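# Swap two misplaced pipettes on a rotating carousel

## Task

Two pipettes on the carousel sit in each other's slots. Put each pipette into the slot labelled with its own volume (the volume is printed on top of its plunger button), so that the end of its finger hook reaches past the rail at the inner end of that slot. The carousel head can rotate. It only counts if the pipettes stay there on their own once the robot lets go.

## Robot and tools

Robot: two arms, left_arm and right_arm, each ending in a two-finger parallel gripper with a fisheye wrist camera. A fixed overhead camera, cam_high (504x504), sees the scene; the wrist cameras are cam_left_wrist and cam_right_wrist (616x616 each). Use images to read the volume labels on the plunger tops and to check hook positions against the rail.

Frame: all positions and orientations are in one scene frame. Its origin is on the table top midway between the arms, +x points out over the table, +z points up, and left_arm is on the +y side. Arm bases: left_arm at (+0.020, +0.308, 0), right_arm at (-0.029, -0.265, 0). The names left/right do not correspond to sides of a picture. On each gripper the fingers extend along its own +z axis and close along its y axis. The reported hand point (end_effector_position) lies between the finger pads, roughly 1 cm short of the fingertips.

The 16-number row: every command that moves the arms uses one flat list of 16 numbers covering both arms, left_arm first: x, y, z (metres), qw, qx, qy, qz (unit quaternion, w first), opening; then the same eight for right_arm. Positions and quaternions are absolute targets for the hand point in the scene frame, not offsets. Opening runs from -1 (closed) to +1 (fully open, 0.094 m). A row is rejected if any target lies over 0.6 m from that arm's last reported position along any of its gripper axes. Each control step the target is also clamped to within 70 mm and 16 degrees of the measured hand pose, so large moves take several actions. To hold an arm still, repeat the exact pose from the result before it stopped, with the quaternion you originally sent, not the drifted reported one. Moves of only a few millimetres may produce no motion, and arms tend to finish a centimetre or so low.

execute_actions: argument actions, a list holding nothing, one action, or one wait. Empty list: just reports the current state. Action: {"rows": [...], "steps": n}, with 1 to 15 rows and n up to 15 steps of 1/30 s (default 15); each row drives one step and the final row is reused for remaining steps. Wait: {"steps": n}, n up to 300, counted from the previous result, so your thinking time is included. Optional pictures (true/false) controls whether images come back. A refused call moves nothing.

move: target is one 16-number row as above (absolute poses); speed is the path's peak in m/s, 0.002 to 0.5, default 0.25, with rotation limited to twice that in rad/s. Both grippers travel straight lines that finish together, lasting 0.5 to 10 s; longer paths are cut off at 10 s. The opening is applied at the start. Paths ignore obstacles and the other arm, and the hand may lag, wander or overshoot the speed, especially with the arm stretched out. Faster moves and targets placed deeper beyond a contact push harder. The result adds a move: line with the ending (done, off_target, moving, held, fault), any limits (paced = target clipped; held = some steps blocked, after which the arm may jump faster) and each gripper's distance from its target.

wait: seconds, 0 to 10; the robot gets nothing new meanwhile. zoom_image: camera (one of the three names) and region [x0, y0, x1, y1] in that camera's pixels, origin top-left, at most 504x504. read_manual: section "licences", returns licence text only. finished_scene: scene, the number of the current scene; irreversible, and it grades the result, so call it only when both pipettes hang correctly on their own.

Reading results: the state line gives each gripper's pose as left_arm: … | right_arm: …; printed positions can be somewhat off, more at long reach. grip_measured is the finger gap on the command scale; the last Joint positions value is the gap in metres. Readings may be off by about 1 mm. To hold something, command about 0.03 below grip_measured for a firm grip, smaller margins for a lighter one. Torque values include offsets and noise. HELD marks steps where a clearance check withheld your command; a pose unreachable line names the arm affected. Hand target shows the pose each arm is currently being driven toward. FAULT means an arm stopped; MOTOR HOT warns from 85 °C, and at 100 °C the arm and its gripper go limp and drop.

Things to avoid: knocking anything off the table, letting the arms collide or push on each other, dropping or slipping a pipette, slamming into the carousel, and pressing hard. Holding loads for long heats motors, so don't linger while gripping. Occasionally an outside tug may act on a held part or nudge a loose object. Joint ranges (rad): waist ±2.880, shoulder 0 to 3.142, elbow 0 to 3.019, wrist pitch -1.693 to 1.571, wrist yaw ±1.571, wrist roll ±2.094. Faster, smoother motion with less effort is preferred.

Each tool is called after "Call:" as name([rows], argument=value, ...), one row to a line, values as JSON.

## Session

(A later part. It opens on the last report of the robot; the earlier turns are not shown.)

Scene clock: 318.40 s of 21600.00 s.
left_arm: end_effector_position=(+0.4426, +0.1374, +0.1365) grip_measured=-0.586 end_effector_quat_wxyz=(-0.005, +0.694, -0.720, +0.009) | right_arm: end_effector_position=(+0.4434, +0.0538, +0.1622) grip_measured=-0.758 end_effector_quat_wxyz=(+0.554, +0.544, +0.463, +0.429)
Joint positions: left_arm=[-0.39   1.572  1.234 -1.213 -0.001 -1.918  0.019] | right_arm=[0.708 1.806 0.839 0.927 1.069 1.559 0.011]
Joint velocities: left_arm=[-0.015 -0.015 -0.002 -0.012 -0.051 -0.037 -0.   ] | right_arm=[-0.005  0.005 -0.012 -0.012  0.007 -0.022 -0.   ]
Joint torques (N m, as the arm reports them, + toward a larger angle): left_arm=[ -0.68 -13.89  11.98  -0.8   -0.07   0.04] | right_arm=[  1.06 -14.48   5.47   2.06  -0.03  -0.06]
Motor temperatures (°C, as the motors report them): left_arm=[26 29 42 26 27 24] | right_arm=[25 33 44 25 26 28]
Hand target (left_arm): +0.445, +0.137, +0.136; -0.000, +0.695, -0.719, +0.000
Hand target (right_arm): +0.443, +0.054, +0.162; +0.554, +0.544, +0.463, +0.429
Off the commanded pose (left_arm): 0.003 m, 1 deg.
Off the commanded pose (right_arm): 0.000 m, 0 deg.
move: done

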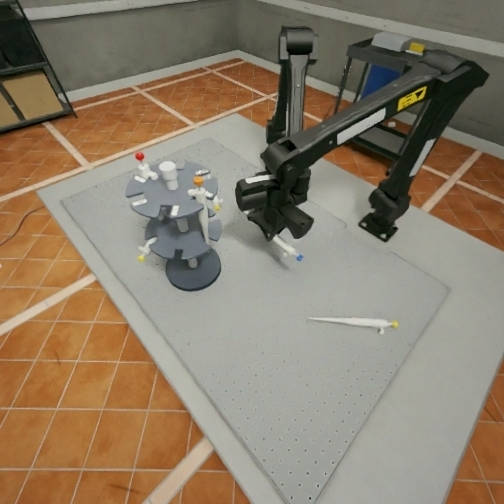

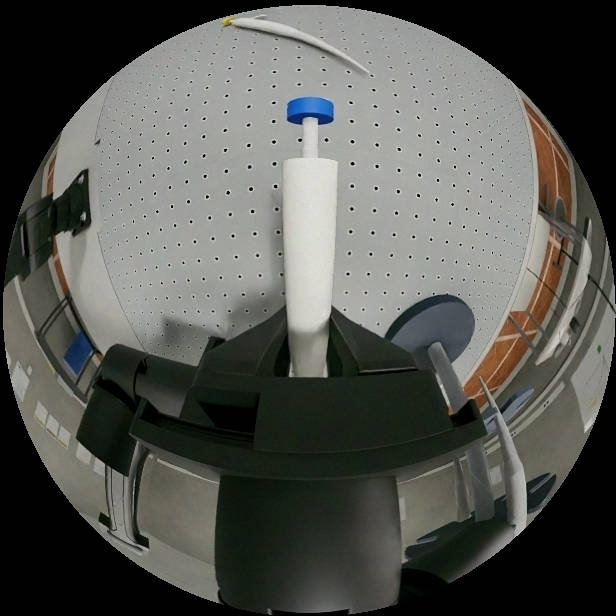

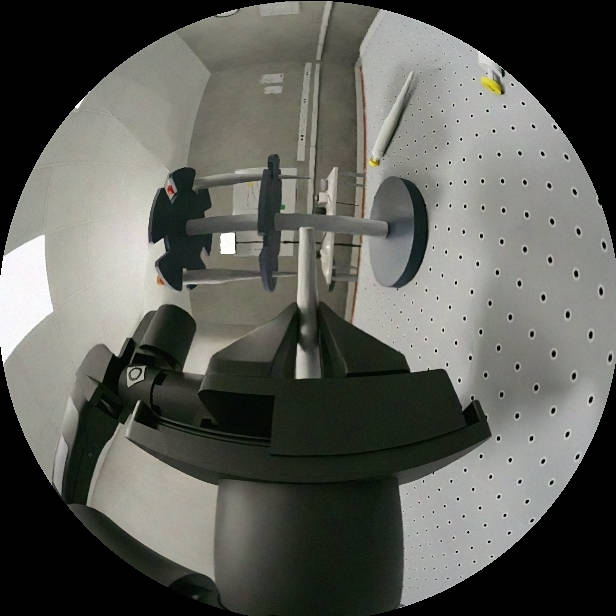

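Right opens, then retreats along its axis.

Call:
move(target=[0.4426,0.1374,0.1365,0,-0.6947,0.7193,0,-0.64, 0.4434,0.0538,0.1622,0.554,0.544,0.463,0.429,-0.4], speed=0.05)

Call:
move(target=[0.4426,0.1374,0.1365,0,-0.6947,0.7193,0,-0.64, 0.375,0.064,0.165,0.554,0.544,0.463,0.429,-0.4], speed=0.08)

Scene clock: 321.77 s of 21600.00 s.
left_arm: end_effector_position=(+0.4410, +0.1380, +0.1365) grip_measured=-0.586 end_effector_quat_wxyz=(-0.003, +0.694, -0.720, +0.006) | right_arm: end_effector_position=(+0.4434, +0.0538, +0.1622) grip_measured=-0.401 end_effector_quat_wxyz=(+0.554, +0.544, +0.463, +0.429)
Joint positions: left_arm=[-0.39   1.572  1.234 -1.22  -0.001 -1.918  0.019] | right_arm=[0.708 1.806 0.839 0.927 1.069 1.559 0.028]
Joint velocities: left_arm=[-0.015 -0.015 -0.007 -0.002 -0.066 -0.007 -0.   ] | right_arm=[ 0.005 -0.015 -0.002 -0.046  0.081 -0.051 -0.002]
Joint torques (N m, as the arm reports them, + toward a larger angle): left_arm=[ -0.9  -14.26  11.22  -0.38  -0.08   0.04] | right_arm=[  0.35 -14.52   5.58   2.07  -0.03  -0.05]
Motor temperatures (°C, as the motors report them): left_arm=[26 29 42 26 27 24] | right_arm=[25 33 44 25 26 28]
Hand target (left_arm): +0.443, +0.137, +0.136; -0.000, +0.695, -0.719, +0.000
Hand target (right_arm): +0.443, +0.054, +0.162; +0.554, +0.544, +0.463, +0.429
Off the commanded pose (left_arm): 0.002 m, 1 deg.
Off the commanded pose (right_arm): 0.000 m, 0 deg.
move: done

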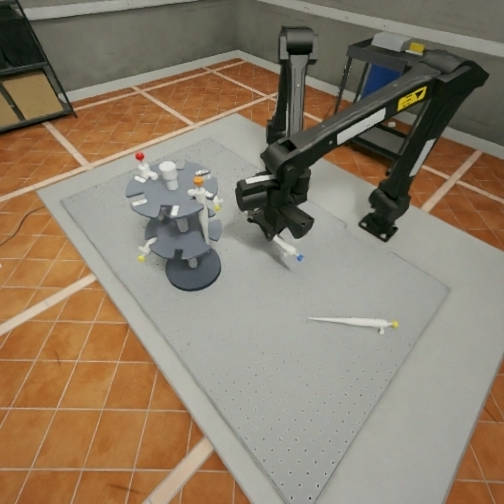

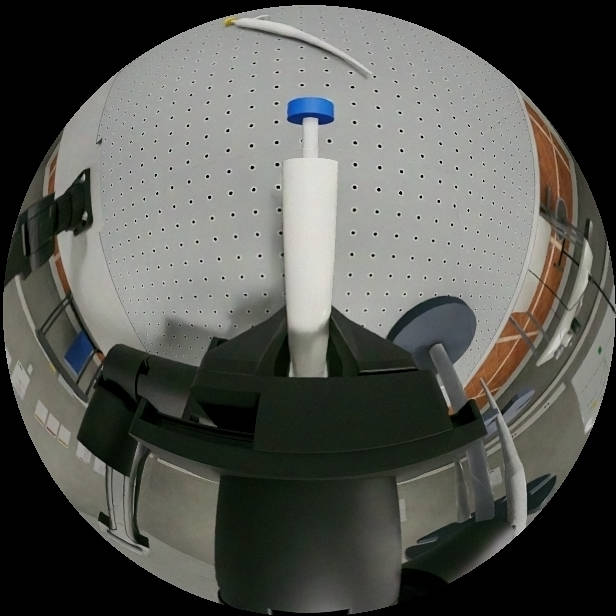

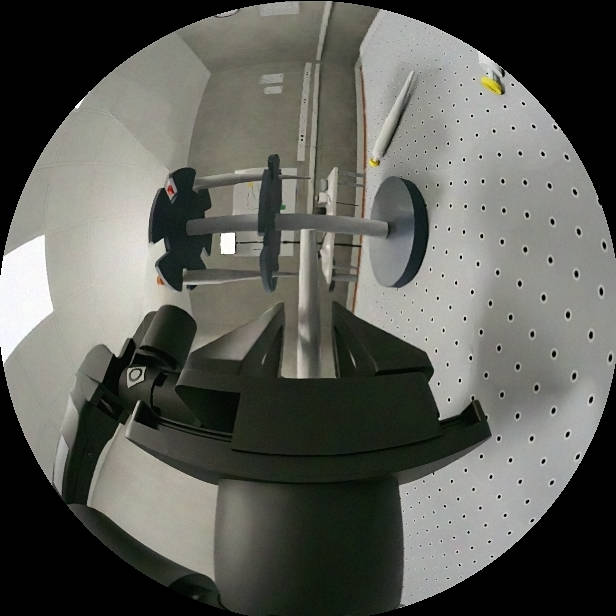

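Scene clock: 322.97 s of 21600.00 s.
left_arm: end_effector_position=(+0.4410, +0.1380, +0.1365) grip_measured=-0.586 end_effector_quat_wxyz=(-0.003, +0.694, -0.720, +0.006) | right_arm: end_effector_position=(+0.3804, +0.0632, +0.1525) grip_measured=-0.401 end_effector_quat_wxyz=(+0.560, +0.539, +0.475, +0.413)
Joint positions: left_arm=[-0.39   1.572  1.234 -1.22  -0.001 -1.918  0.019] | right_arm=[0.833 1.766 0.753 0.927 1.199 1.565 0.028]
Joint velocities: left_arm=[-0.005 -0.015  0.007  0.002 -0.037  0.007 -0.001] | right_arm=[-0.005 -0.005  0.007  0.012 -0.051  0.051 -0.   ]
Joint torques (N m, as the arm reports them, + toward a larger angle): left_arm=[ -1.03 -14.12  11.02  -0.43  -0.08   0.06] | right_arm=[  1.17 -15.61   4.55   2.58   0.16   0.05]
Motor temperatures (°C, as the motors report them): left_arm=[26 29 42 26 27 24] | right_arm=[25 33 44 25 26 28]
Hand target (left_arm): +0.443, +0.137, +0.136; -0.000, +0.695, -0.719, +0.000
Hand target (right_arm): +0.375, +0.064, +0.164; +0.554, +0.544, +0.463, +0.429
Off the commanded pose (left_arm): 0.002 m, 1 deg.
Off the commanded pose (right_arm): 0.014 m, 2 deg.
move: off_target (right_arm)

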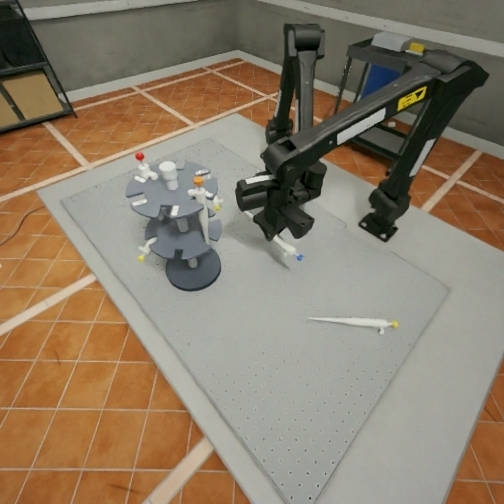

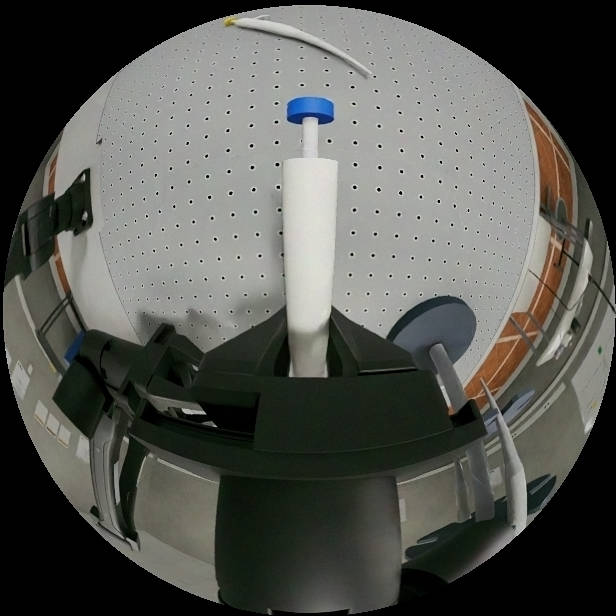

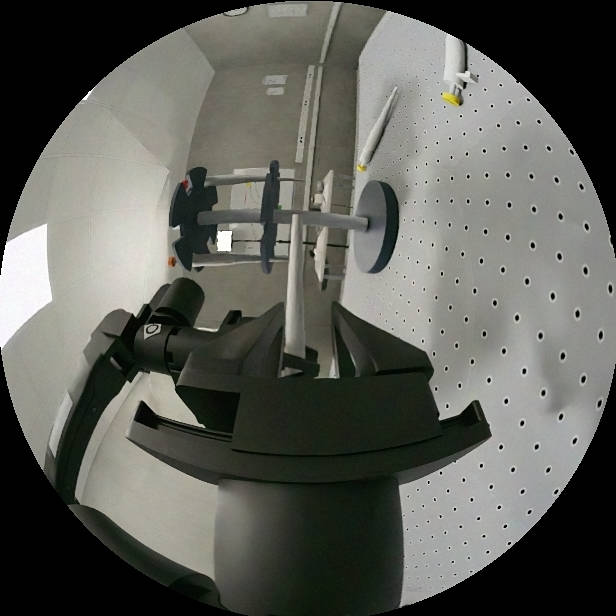

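Call:
move(target=[0.44,0.16,0.27,0,-0.6,0.8,0,-0.64, 0.37,-0.17,0.18,0.4545,0.4545,0.5417,0.5417,-0.1], speed=0.2)

Call:
move(target=[0.43,0.10,0.31,0.683,0.085,0.72,-0.085,-0.64, 0.385,-0.215,0.12,0,-0.5,0.866,0,-0.1], speed=0.2)

Scene clock: 333.10 s of 21600.00 s.
left_arm: end_effector_position=(+0.4286, +0.1603, +0.2444) grip_measured=-0.586 end_effector_quat_wxyz=(-0.014, -0.601, +0.799, +0.022) | right_arm: end_effector_position=(+0.3695, -0.1673, +0.1748) grip_measured=-0.101 end_effector_quat_wxyz=(+0.457, +0.451, +0.546, +0.538)
Joint positions: left_arm=[-0.353  1.507  1.447 -1.562 -0.001 -1.637  0.019] | right_arm=[0.135 1.304 0.217 1.083 0.113 1.557 0.042]
Joint velocities: left_arm=[-0.005 -0.005 -0.002 -0.007 -0.022 -0.022  0.001] | right_arm=[-0.005  0.015 -0.012 -0.007 -0.007  0.007  0.001]
Joint torques (N m, as the arm reports them, + toward a larger angle): left_arm=[ -0.1  -15.02  15.73  -0.64  -0.09   0.17] | right_arm=[ 0.53 -6.44  4.73  2.4  -0.2   0.06]
Motor temperatures (°C, as the motors report them): left_arm=[26 29 42 26 27 24] | right_arm=[25 33 43 25 26 28]
Hand target (left_arm): +0.439, +0.160, +0.270; +0.000, -0.600, +0.800, +0.000
Hand target (right_arm): +0.368, -0.170, +0.177; +0.456, +0.453, +0.541, +0.542
Off the commanded pose (left_arm): 0.028 m, 3 deg.
Off the commanded pose (right_arm): 0.006 m, 1 deg.
After step 90, 5.50 s passed at rest.
move: off_target (left_arm)

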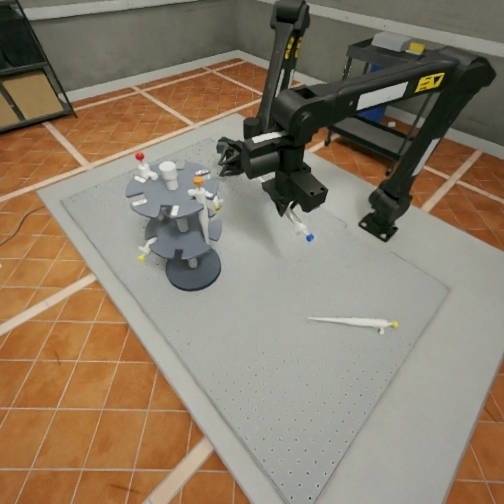

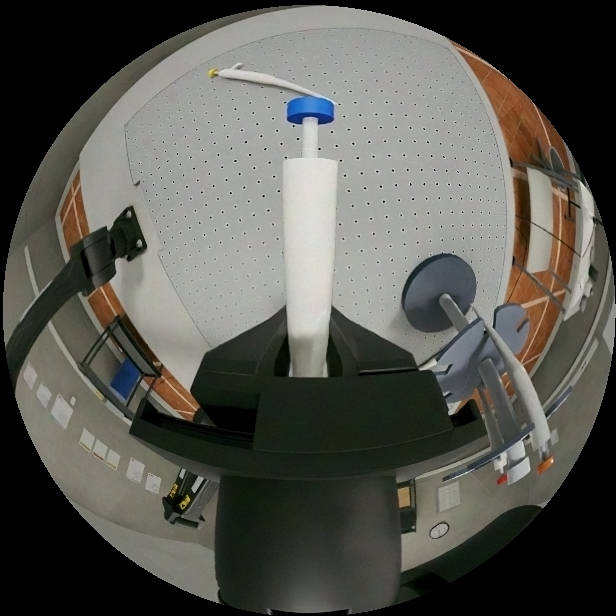

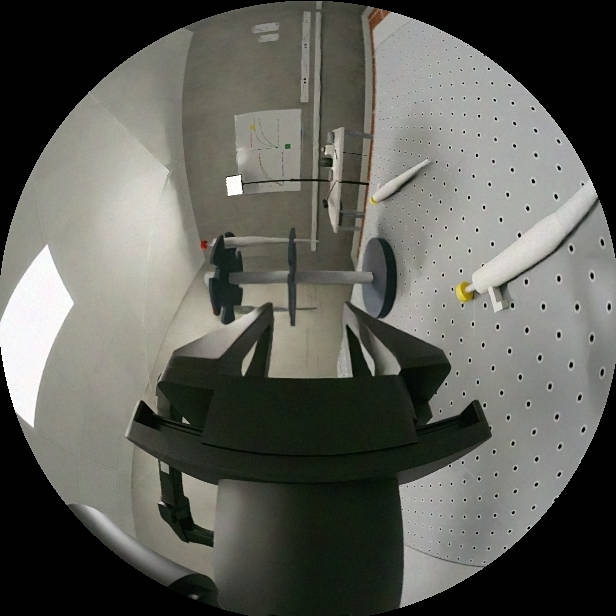

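Scene clock: 340.17 s of 21600.00 s.
left_arm: end_effector_position=(+0.4285, +0.0956, +0.3095) grip_measured=-0.587 end_effector_quat_wxyz=(+0.675, +0.078, +0.729, -0.085) | right_arm: end_effector_position=(+0.3647, -0.2216, +0.1119) grip_measured=-0.101 end_effector_quat_wxyz=(-0.005, -0.488, +0.873, +0.012)
Joint positions: left_arm=[-0.627  1.002  0.576  0.344 -0.386 -0.05   0.019] | right_arm=[-0.05   1.473  1.051 -1.167 -0.018 -0.917  0.042]
Joint velocities: left_arm=[-0.015 -0.005 -0.007 -0.007 -0.037  0.081  0.001] | right_arm=[-0.015 -0.015  0.017 -0.012 -0.066 -0.007 -0.002]
Joint torques (N m, as the arm reports them, + toward a larger angle): left_arm=[-0.01 -6.76 10.07  2.72  0.02  0.14] | right_arm=[ 1.46 -9.4  11.28 -0.06  0.03 -0.09]
Motor temperatures (°C, as the motors report them): left_arm=[26 29 42 26 27 24] | right_arm=[25 33 45 25 26 28]
Hand target (left_arm): +0.428, +0.101, +0.311; +0.683, +0.077, +0.722, -0.083
Hand target (right_arm): +0.382, -0.215, +0.123; +0.003, -0.500, +0.866, +0.006
Off the commanded pose (left_arm): 0.005 m, 2 deg.
Off the commanded pose (right_arm): 0.023 m, 2 deg.
move: off_target (right_arm)

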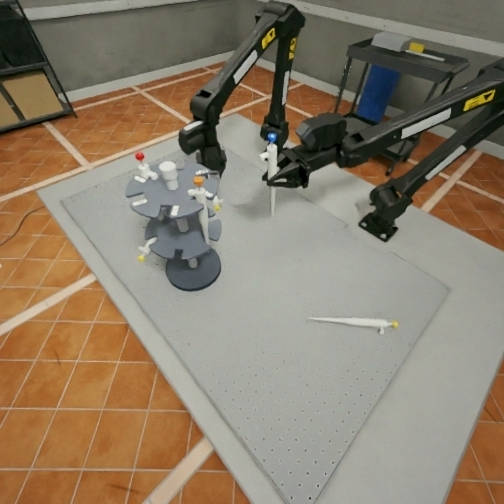

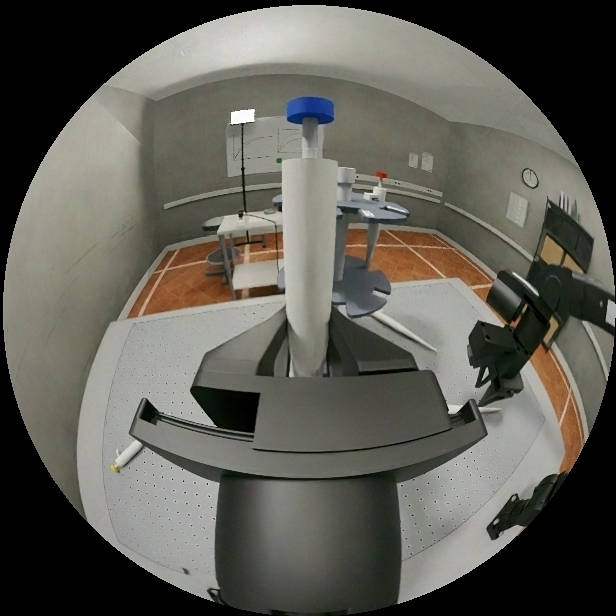

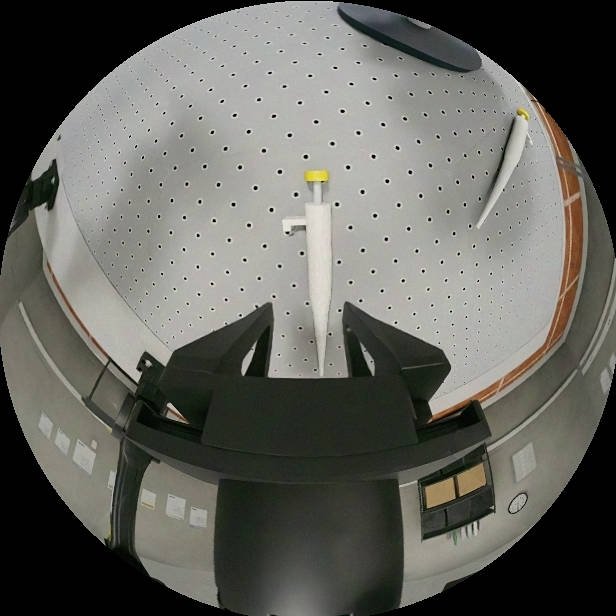

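Call:
move(target=[0.503,0.043,0.305,0.7170,0.0843,0.6863,-0.0881,-0.64, 0.371,-0.226,0.01,0,-0.49,0.872,0,-0.1], speed=0.12)

Scene clock: 347.23 s of 21600.00 s.
left_arm: end_effector_position=(+0.4870, +0.0520, +0.2709) grip_measured=-0.587 end_effector_quat_wxyz=(+0.692, +0.093, +0.712, -0.078) | right_arm: end_effector_position=(+0.3736, -0.2230, +0.0286) grip_measured=-0.101 end_effector_quat_wxyz=(+0.008, -0.489, +0.872, -0.001)
Joint positions: left_arm=[-0.627  1.32   0.657  0.63  -0.377  0.005  0.019] | right_arm=[-0.05   1.594  0.938 -0.898 -0.004 -0.919  0.042]
Joint velocities: left_arm=[-0.005 -0.005 -0.002  0.017  0.022 -0.022 -0.   ] | right_arm=[ 0.005 -0.005 -0.012 -0.012  0.037  0.007  0.001]
Joint torques (N m, as the arm reports them, + toward a larger angle): left_arm=[ -0.4  -10.14  15.45   2.79   0.04  -0.01] | right_arm=[ 0.37 -8.34  5.33  2.44  0.03 -0.07]
Motor temperatures (°C, as the motors report them): left_arm=[26 29 42 26 27 24] | right_arm=[25 32 46 25 26 28]
Hand target (left_arm): +0.500, +0.044, +0.305; +0.717, +0.084, +0.687, -0.088
Hand target (right_arm): +0.371, -0.226, +0.011; -0.000, -0.490, +0.872, +0.000
Off the commanded pose (left_arm): 0.039 m, 4 deg.
Off the commanded pose (right_arm): 0.019 m, 1 deg.
After step 90, 2.87 s passed at rest.
move: off_target (left_arm, right_arm)

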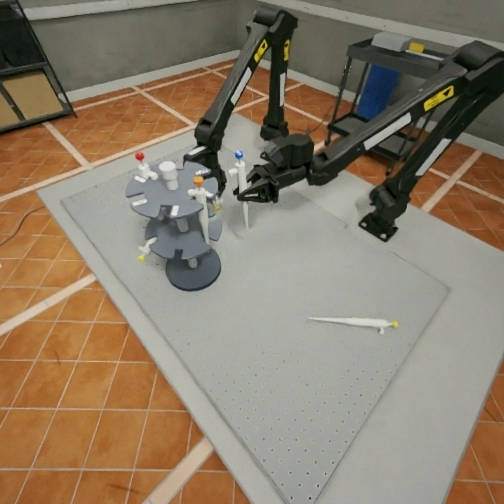

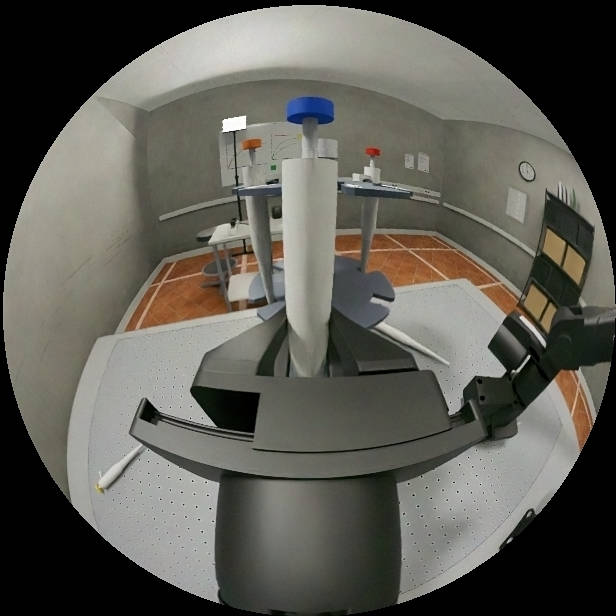

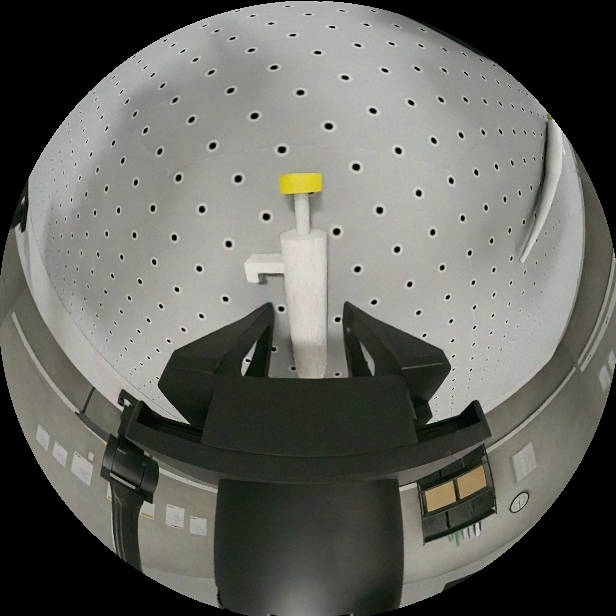

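Call:
move(target=[0.512,0.030,0.335,0.7270,0.0843,0.6763,-0.0881,-0.64, 0.3736,-0.2230,0.027,0,-0.49,0.872,0,-0.64], speed=0.08)

Scene clock: 352.47 s of 21600.00 s.
left_arm: end_effector_position=(+0.5005, +0.0433, +0.3106) grip_measured=-0.587 end_effector_quat_wxyz=(+0.715, +0.085, +0.689, -0.083) | right_arm: end_effector_position=(+0.3737, -0.2229, +0.0290) grip_measured=-0.578 end_effector_quat_wxyz=(+0.009, -0.489, +0.872, -0.001)
Joint positions: left_arm=[-0.627  1.32   0.73   0.63  -0.381  0.021  0.019] | right_arm=[-0.05   1.593  0.938 -0.898 -0.005 -0.919  0.02 ]
Joint velocities: left_arm=[-0.015  0.005 -0.017 -0.017 -0.037  0.051  0.   ] | right_arm=[-0.005 -0.005  0.007 -0.002 -0.022  0.022  0.   ]
Joint torques (N m, as the arm reports them, + toward a larger angle): left_arm=[-1.5  -9.45 16.16  1.21 -0.1   0.09] | right_arm=[  0.74 -10.96   7.1    0.03   0.12   0.01]
Motor temperatures (°C, as the motors report them): left_arm=[26 29 43 26 27 24] | right_arm=[25 32 45 25 26 28]
Hand target (left_arm): +0.510, +0.031, +0.335; +0.727, +0.084, +0.676, -0.088
Hand target (right_arm): +0.374, -0.223, +0.027; +0.000, -0.490, +0.872, +0.000
Off the commanded pose (left_arm): 0.030 m, 2 deg.
Off the commanded pose (right_arm): 0.002 m, 1 deg.
After step 90, 0.93 s passed at rest.
move: off_target (left_arm)

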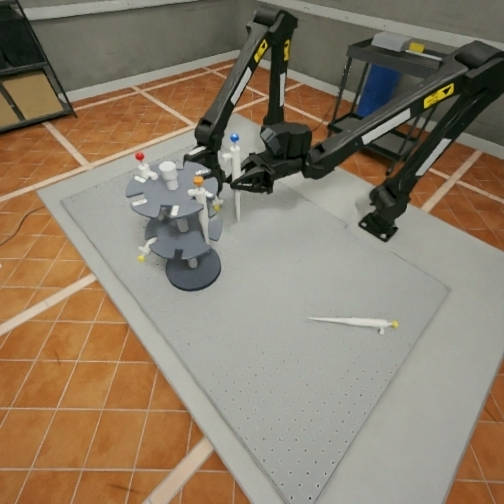

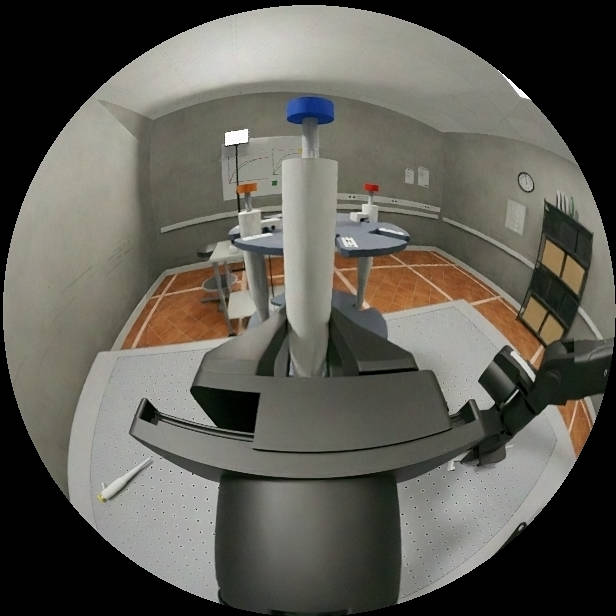

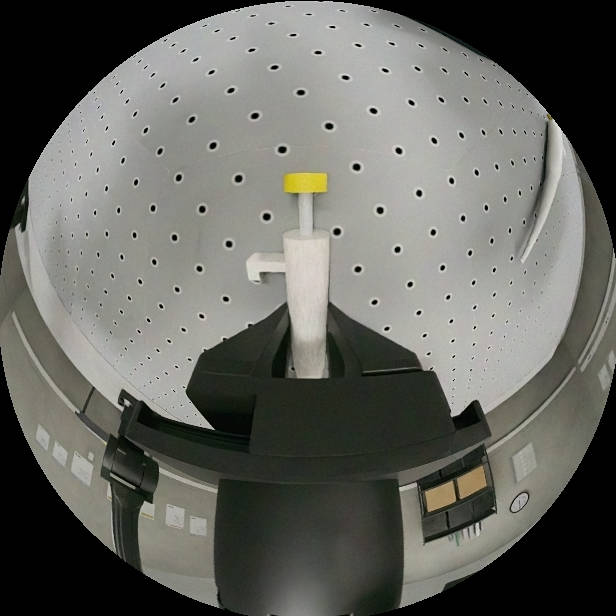

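Call:
move(target=[0.510,0.016,0.30,0.7220,0.0843,0.6813,-0.0881,-0.64, 0.375,-0.16,0.09,0,-0.75,0.661,0,-0.64], speed=0.1)

Scene clock: 367.93 s of 21600.00 s.
left_arm: end_effector_position=(+0.5031, +0.0266, +0.2828) grip_measured=-0.587 end_effector_quat_wxyz=(+0.707, +0.089, +0.697, -0.079) | right_arm: end_effector_position=(+0.3541, -0.1708, +0.0618) grip_measured=-0.579 end_effector_quat_wxyz=(+0.027, +0.740, -0.672, -0.020)
Joint positions: left_arm=[-0.657  1.394  0.73   0.677 -0.411  0.021  0.019] | right_arm=[ 0.087  1.565  1.006 -1.079 -0.004 -1.426  0.02 ]
Joint velocities: left_arm=[-0.005 -0.005  0.012 -0.007  0.066 -0.066 -0.001] | right_arm=[-0.005  0.015 -0.032 -0.012  0.037 -0.022 -0.001]
Joint torques (N m, as the arm reports them, + toward a larger angle): left_arm=[ -1.89 -10.57  13.27   2.82  -0.16   0.09] | right_arm=[  1.81 -14.52  10.65  -0.07   0.02  -0.1 ]
Motor temperatures (°C, as the motors report them): left_arm=[26 28 44 26 27 24] | right_arm=[25 32 45 25 26 28]
Hand target (left_arm): +0.509, +0.016, +0.300; +0.722, +0.084, +0.682, -0.088
Hand target (right_arm): +0.373, -0.161, +0.090; +0.000, +0.750, -0.661, -0.000
Off the commanded pose (left_arm): 0.021 m, 3 deg.
Off the commanded pose (right_arm): 0.037 m, 4 deg.
After step 90, 8.73 s passed at rest.
move: off_target (left_arm, right_arm)

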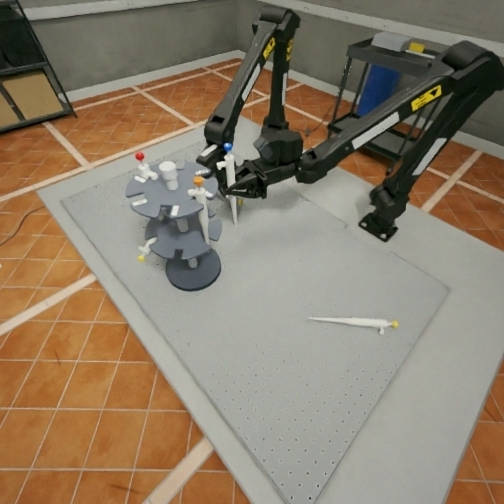

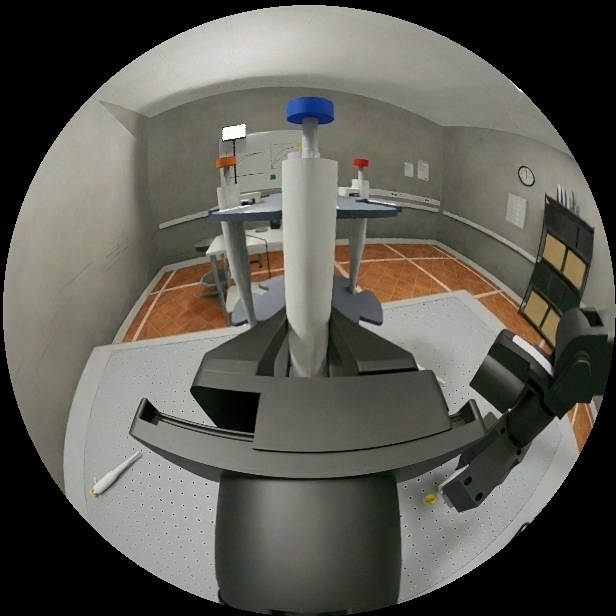

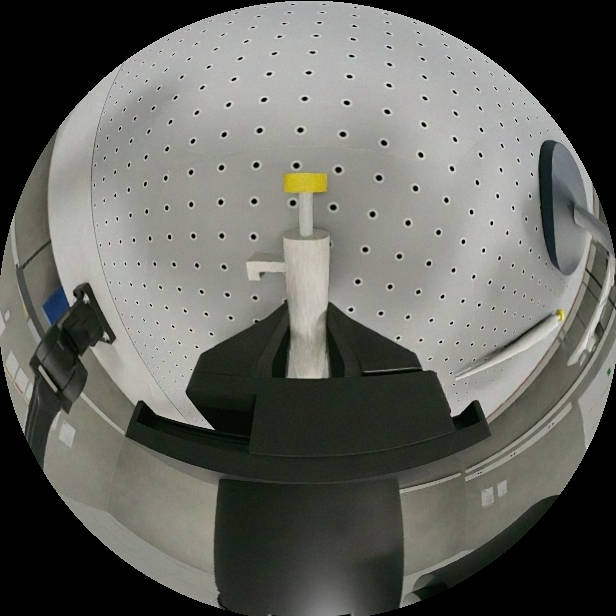

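Call:
move(target=[0.512,0.030,0.322,0.7270,0.0843,0.6763,-0.0881,-0.64, 0.375,-0.08,0.075,0,-0.9063,0.4226,0,-0.64], speed=0.1)

Scene clock: 374.47 s of 21600.00 s.
left_arm: end_effector_position=(+0.5035, +0.0303, +0.2922) grip_measured=-0.587 end_effector_quat_wxyz=(+0.712, +0.091, +0.691, -0.086) | right_arm: end_effector_position=(+0.3537, -0.0958, +0.0665) grip_measured=-0.580 end_effector_quat_wxyz=(+0.016, +0.900, -0.435, -0.016)
Joint positions: left_arm=[-0.644  1.376  0.73   0.677 -0.386  0.023  0.019] | right_arm=[ 0.262  1.601  1.066 -1.08  -0.003 -1.825  0.02 ]
Joint velocities: left_arm=[-0.015 -0.015 -0.012  0.002  0.007 -0.037 -0.001] | right_arm=[-0.005 -0.005  0.007 -0.002  0.007  0.081 -0.001]
Joint torques (N m, as the arm reports them, + toward a larger angle): left_arm=[ -0.12 -13.93  14.19   1.16   0.09   0.12] | right_arm=[  1.41 -11.43  10.85   0.9    0.02  -0.1 ]
Motor temperatures (°C, as the motors report them): left_arm=[26 29 44 26 27 24] | right_arm=[25 32 46 25 26 28]
Hand target (left_arm): +0.511, +0.031, +0.322; +0.727, +0.084, +0.676, -0.088
Hand target (right_arm): +0.374, -0.081, +0.076; +0.000, +0.906, -0.422, -0.000
Off the commanded pose (left_arm): 0.031 m, 3 deg.
Off the commanded pose (right_arm): 0.028 m, 3 deg.
After step 90, 0.17 s passed at rest.
move: off_target (left_arm, right_arm)

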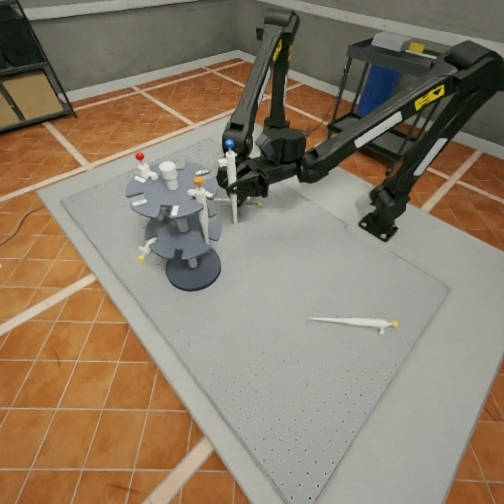

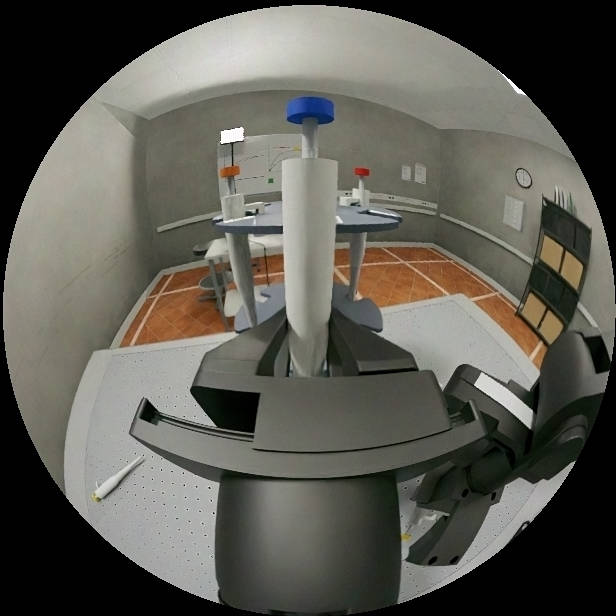

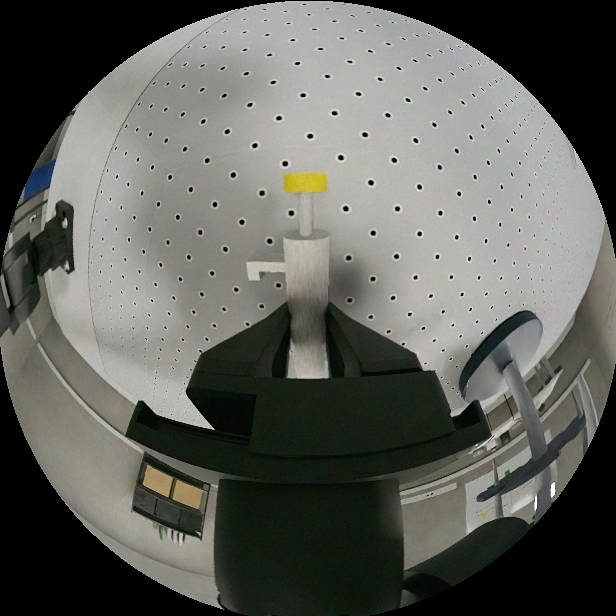

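Call:
move(target=[0.546,0.021,0.335,0.7270,0.0843,0.6763,-0.0881,-0.64, 0.354,-0.096,0.018,0,-0.9063,0.4226,0,-0.64], speed=0.05)

Scene clock: 378.80 s of 21600.00 s.
left_arm: end_effector_position=(+0.5286, +0.0266, +0.3128) grip_measured=-0.587 end_effector_quat_wxyz=(+0.716, +0.089, +0.686, -0.088) | right_arm: end_effector_position=(+0.3558, -0.0949, +0.0298) grip_measured=-0.580 end_effector_quat_wxyz=(-0.006, +0.904, -0.428, +0.003)
Joint positions: left_arm=[-0.615  1.403  0.813  0.635 -0.357  0.023  0.019] | right_arm=[ 0.262  1.631  0.989 -0.917 -0.003 -1.84   0.02 ]
Joint velocities: left_arm=[-0.005  0.005  0.007 -0.002  0.051  0.022  0.   ] | right_arm=[-0.015  0.015 -0.002  0.022  0.037 -0.051 -0.001]
Joint torques (N m, as the arm reports them, + toward a larger angle): left_arm=[  0.58 -11.51  16.32   1.17   0.06   0.08] | right_arm=[  0.85 -10.64   5.69   1.6    0.01  -0.12]
Motor temperatures (°C, as the motors report them): left_arm=[26 29 44 26 27 24] | right_arm=[25 32 46 25 26 28]
Hand target (left_arm): +0.544, +0.022, +0.335; +0.727, +0.084, +0.676, -0.088
Hand target (right_arm): +0.354, -0.096, +0.018; -0.000, +0.906, -0.423, +0.000
Off the commanded pose (left_arm): 0.029 m, 2 deg.
Off the commanded pose (right_arm): 0.012 m, 1 deg.
move: off_target (left_arm, right_arm)

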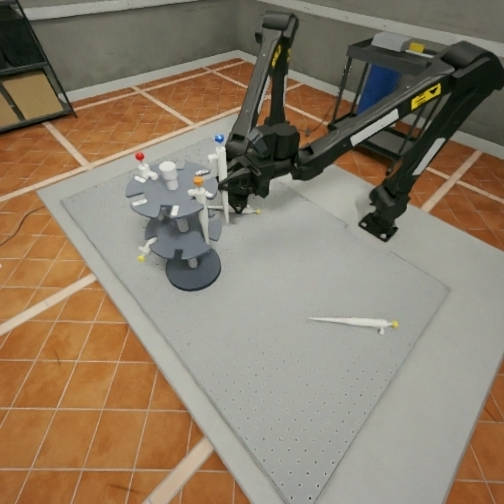

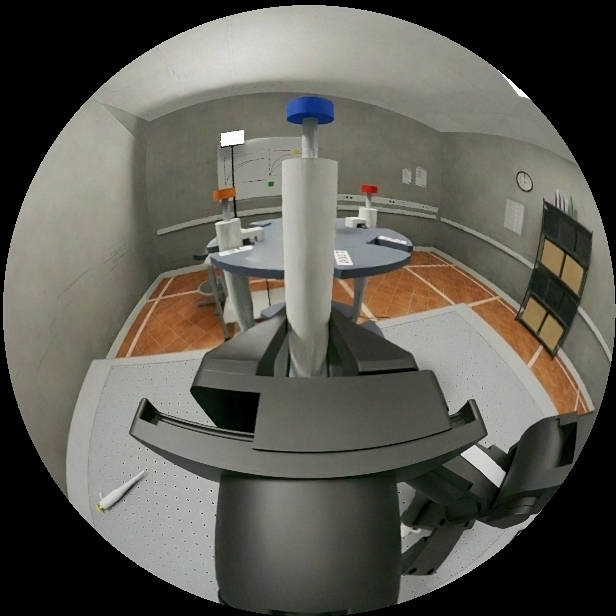

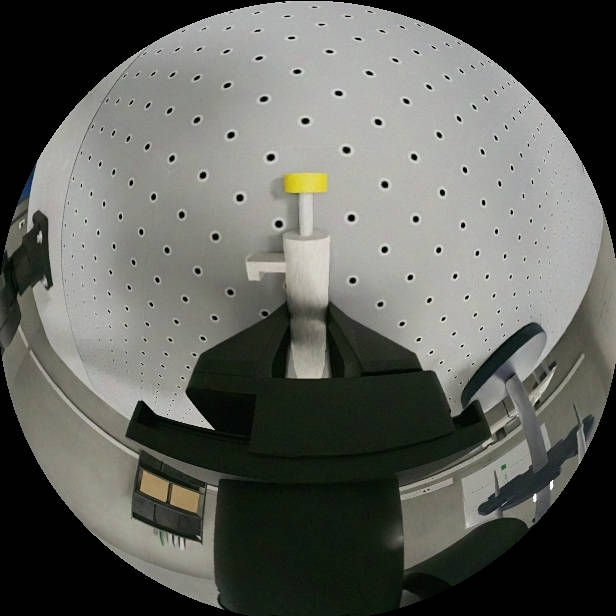

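Call:
move(target=[0.575,0.013,0.320,0.7270,0.0843,0.6763,-0.0881,-0.64, 0.3558,-0.0949,0.03,0,-0.9063,0.4226,0,-0.15], speed=0.04)

Scene clock: 383.87 s of 21600.00 s.
left_arm: end_effector_position=(+0.5564, +0.0183, +0.2894) grip_measured=-0.587 end_effector_quat_wxyz=(+0.704, +0.096, +0.699, -0.081) | right_arm: end_effector_position=(+0.3559, -0.0948, +0.0298) grip_measured=-0.152 end_effector_quat_wxyz=(-0.006, +0.904, -0.428, +0.003)
Joint positions: left_arm=[-0.595  1.497  0.867  0.635 -0.336  0.023  0.019] | right_arm=[ 0.262  1.631  0.989 -0.916 -0.003 -1.84   0.04 ]
Joint velocities: left_arm=[-0.024  0.005  0.002 -0.022 -0.007 -0.007  0.   ] | right_arm=[-0.015 -0.024 -0.007 -0.012 -0.022 -0.081  0.001]
Joint torques (N m, as the arm reports them, + toward a larger angle): left_arm=[ -0.64 -13.26  16.16   2.62   0.07   0.06] | right_arm=[  0.93 -12.26   7.07  -0.06  -0.01  -0.09]
Motor temperatures (°C, as the motors report them): left_arm=[26 29 45 26 27 24] | right_arm=[25 32 45 25 26 28]
Hand target (left_arm): +0.572, +0.014, +0.320; +0.726, +0.084, +0.676, -0.088
Hand target (right_arm): +0.356, -0.095, +0.030; -0.000, +0.906, -0.423, +0.000
Off the commanded pose (left_arm): 0.036 m, 4 deg.
Off the commanded pose (right_arm): 0.000 m, 1 deg.
After step 90, 0.53 s passed at rest.
move: off_target (left_arm)

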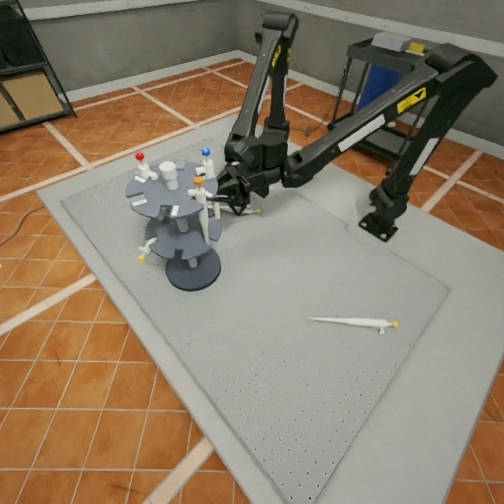

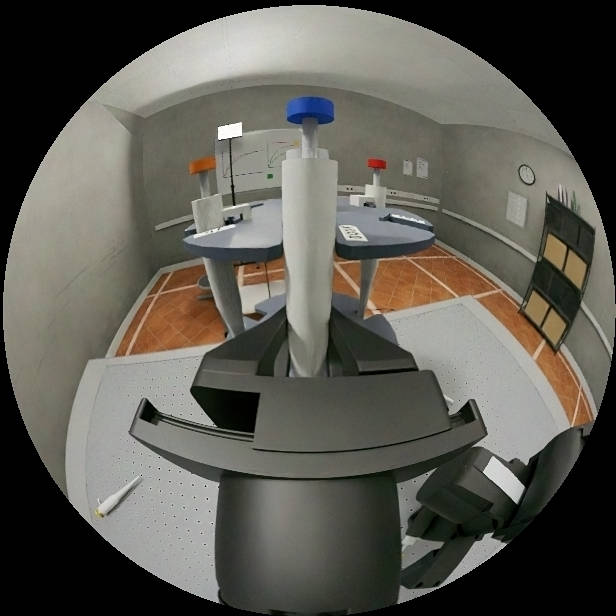

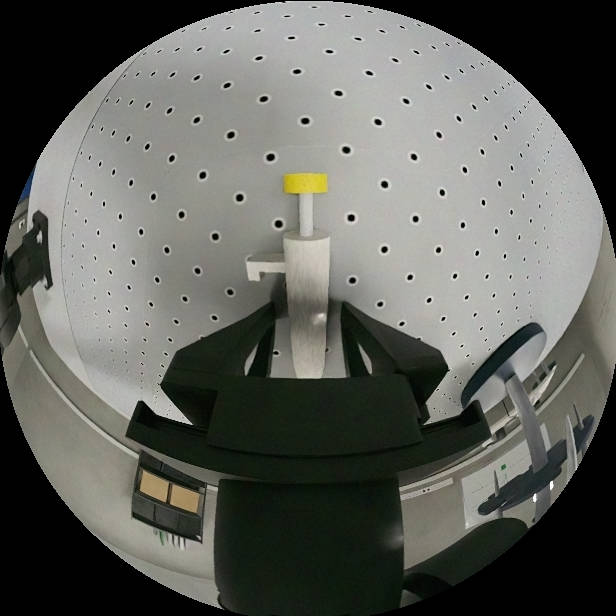

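Call:
move(target=[0.572,0.014,0.338,0.7320,0.0843,0.6713,-0.0881,-0.64, 0.36,-0.12,0.16,0,-0.8,0.6,0,-0.15], speed=0.06)

Scene clock: 389.63 s of 21600.00 s.
left_arm: end_effector_position=(+0.5583, +0.0171, +0.2950) grip_measured=-0.587 end_effector_quat_wxyz=(+0.708, +0.095, +0.695, -0.082) | right_arm: end_effector_position=(+0.3400, -0.1205, +0.1320) grip_measured=-0.151 end_effector_quat_wxyz=(+0.025, +0.808, -0.588, -0.018)
Joint positions: left_arm=[-0.595  1.497  0.877  0.635 -0.336  0.025  0.019] | right_arm=[ 0.219  1.479  1.114 -1.266 -0.003 -1.51   0.04 ]
Joint velocities: left_arm=[-0.005  0.005 -0.002 -0.002 -0.022 -0.007 -0.   ] | right_arm=[-0.005  0.005 -0.007 -0.002 -0.007 -0.037 -0.001]
Joint torques (N m, as the arm reports them, + toward a larger angle): left_arm=[ -0.04 -15.24  16.28   1.61   0.04   0.15] | right_arm=[ -0.49 -13.75  11.27  -0.27   0.05   0.12]
Motor temperatures (°C, as the motors report them): left_arm=[26 29 45 26 27 24] | right_arm=[25 32 45 25 26 28]
Hand target (left_arm): +0.569, +0.015, +0.338; +0.732, +0.084, +0.671, -0.088
Hand target (right_arm): +0.357, -0.121, +0.160; -0.000, +0.800, -0.600, +0.000
Off the commanded pose (left_arm): 0.045 m, 4 deg.
Off the commanded pose (right_arm): 0.034 m, 4 deg.
move: off_target (left_arm, right_arm)

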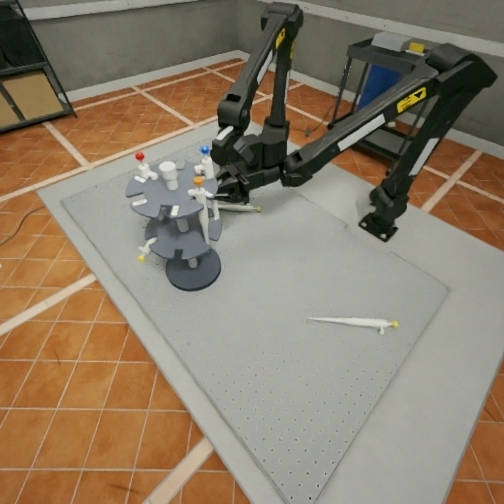

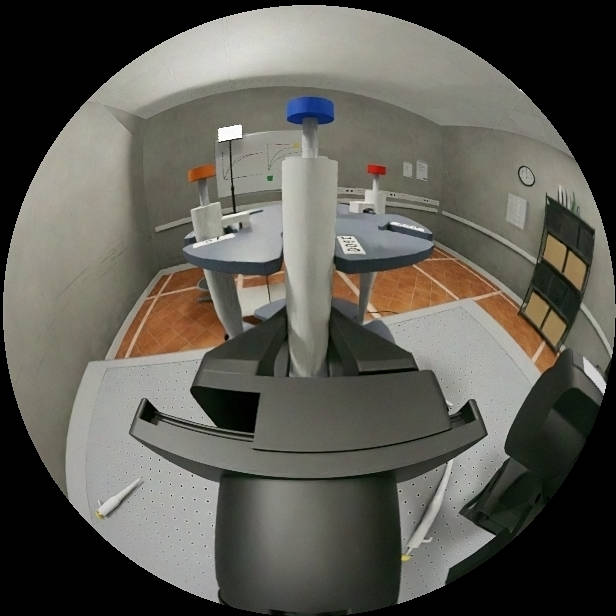

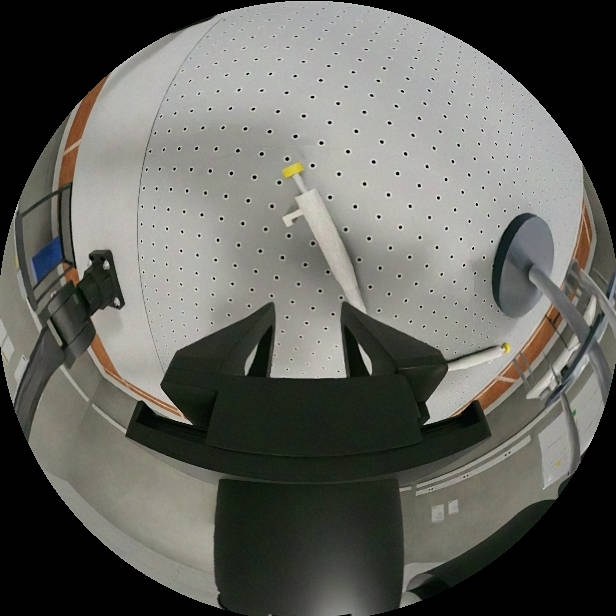

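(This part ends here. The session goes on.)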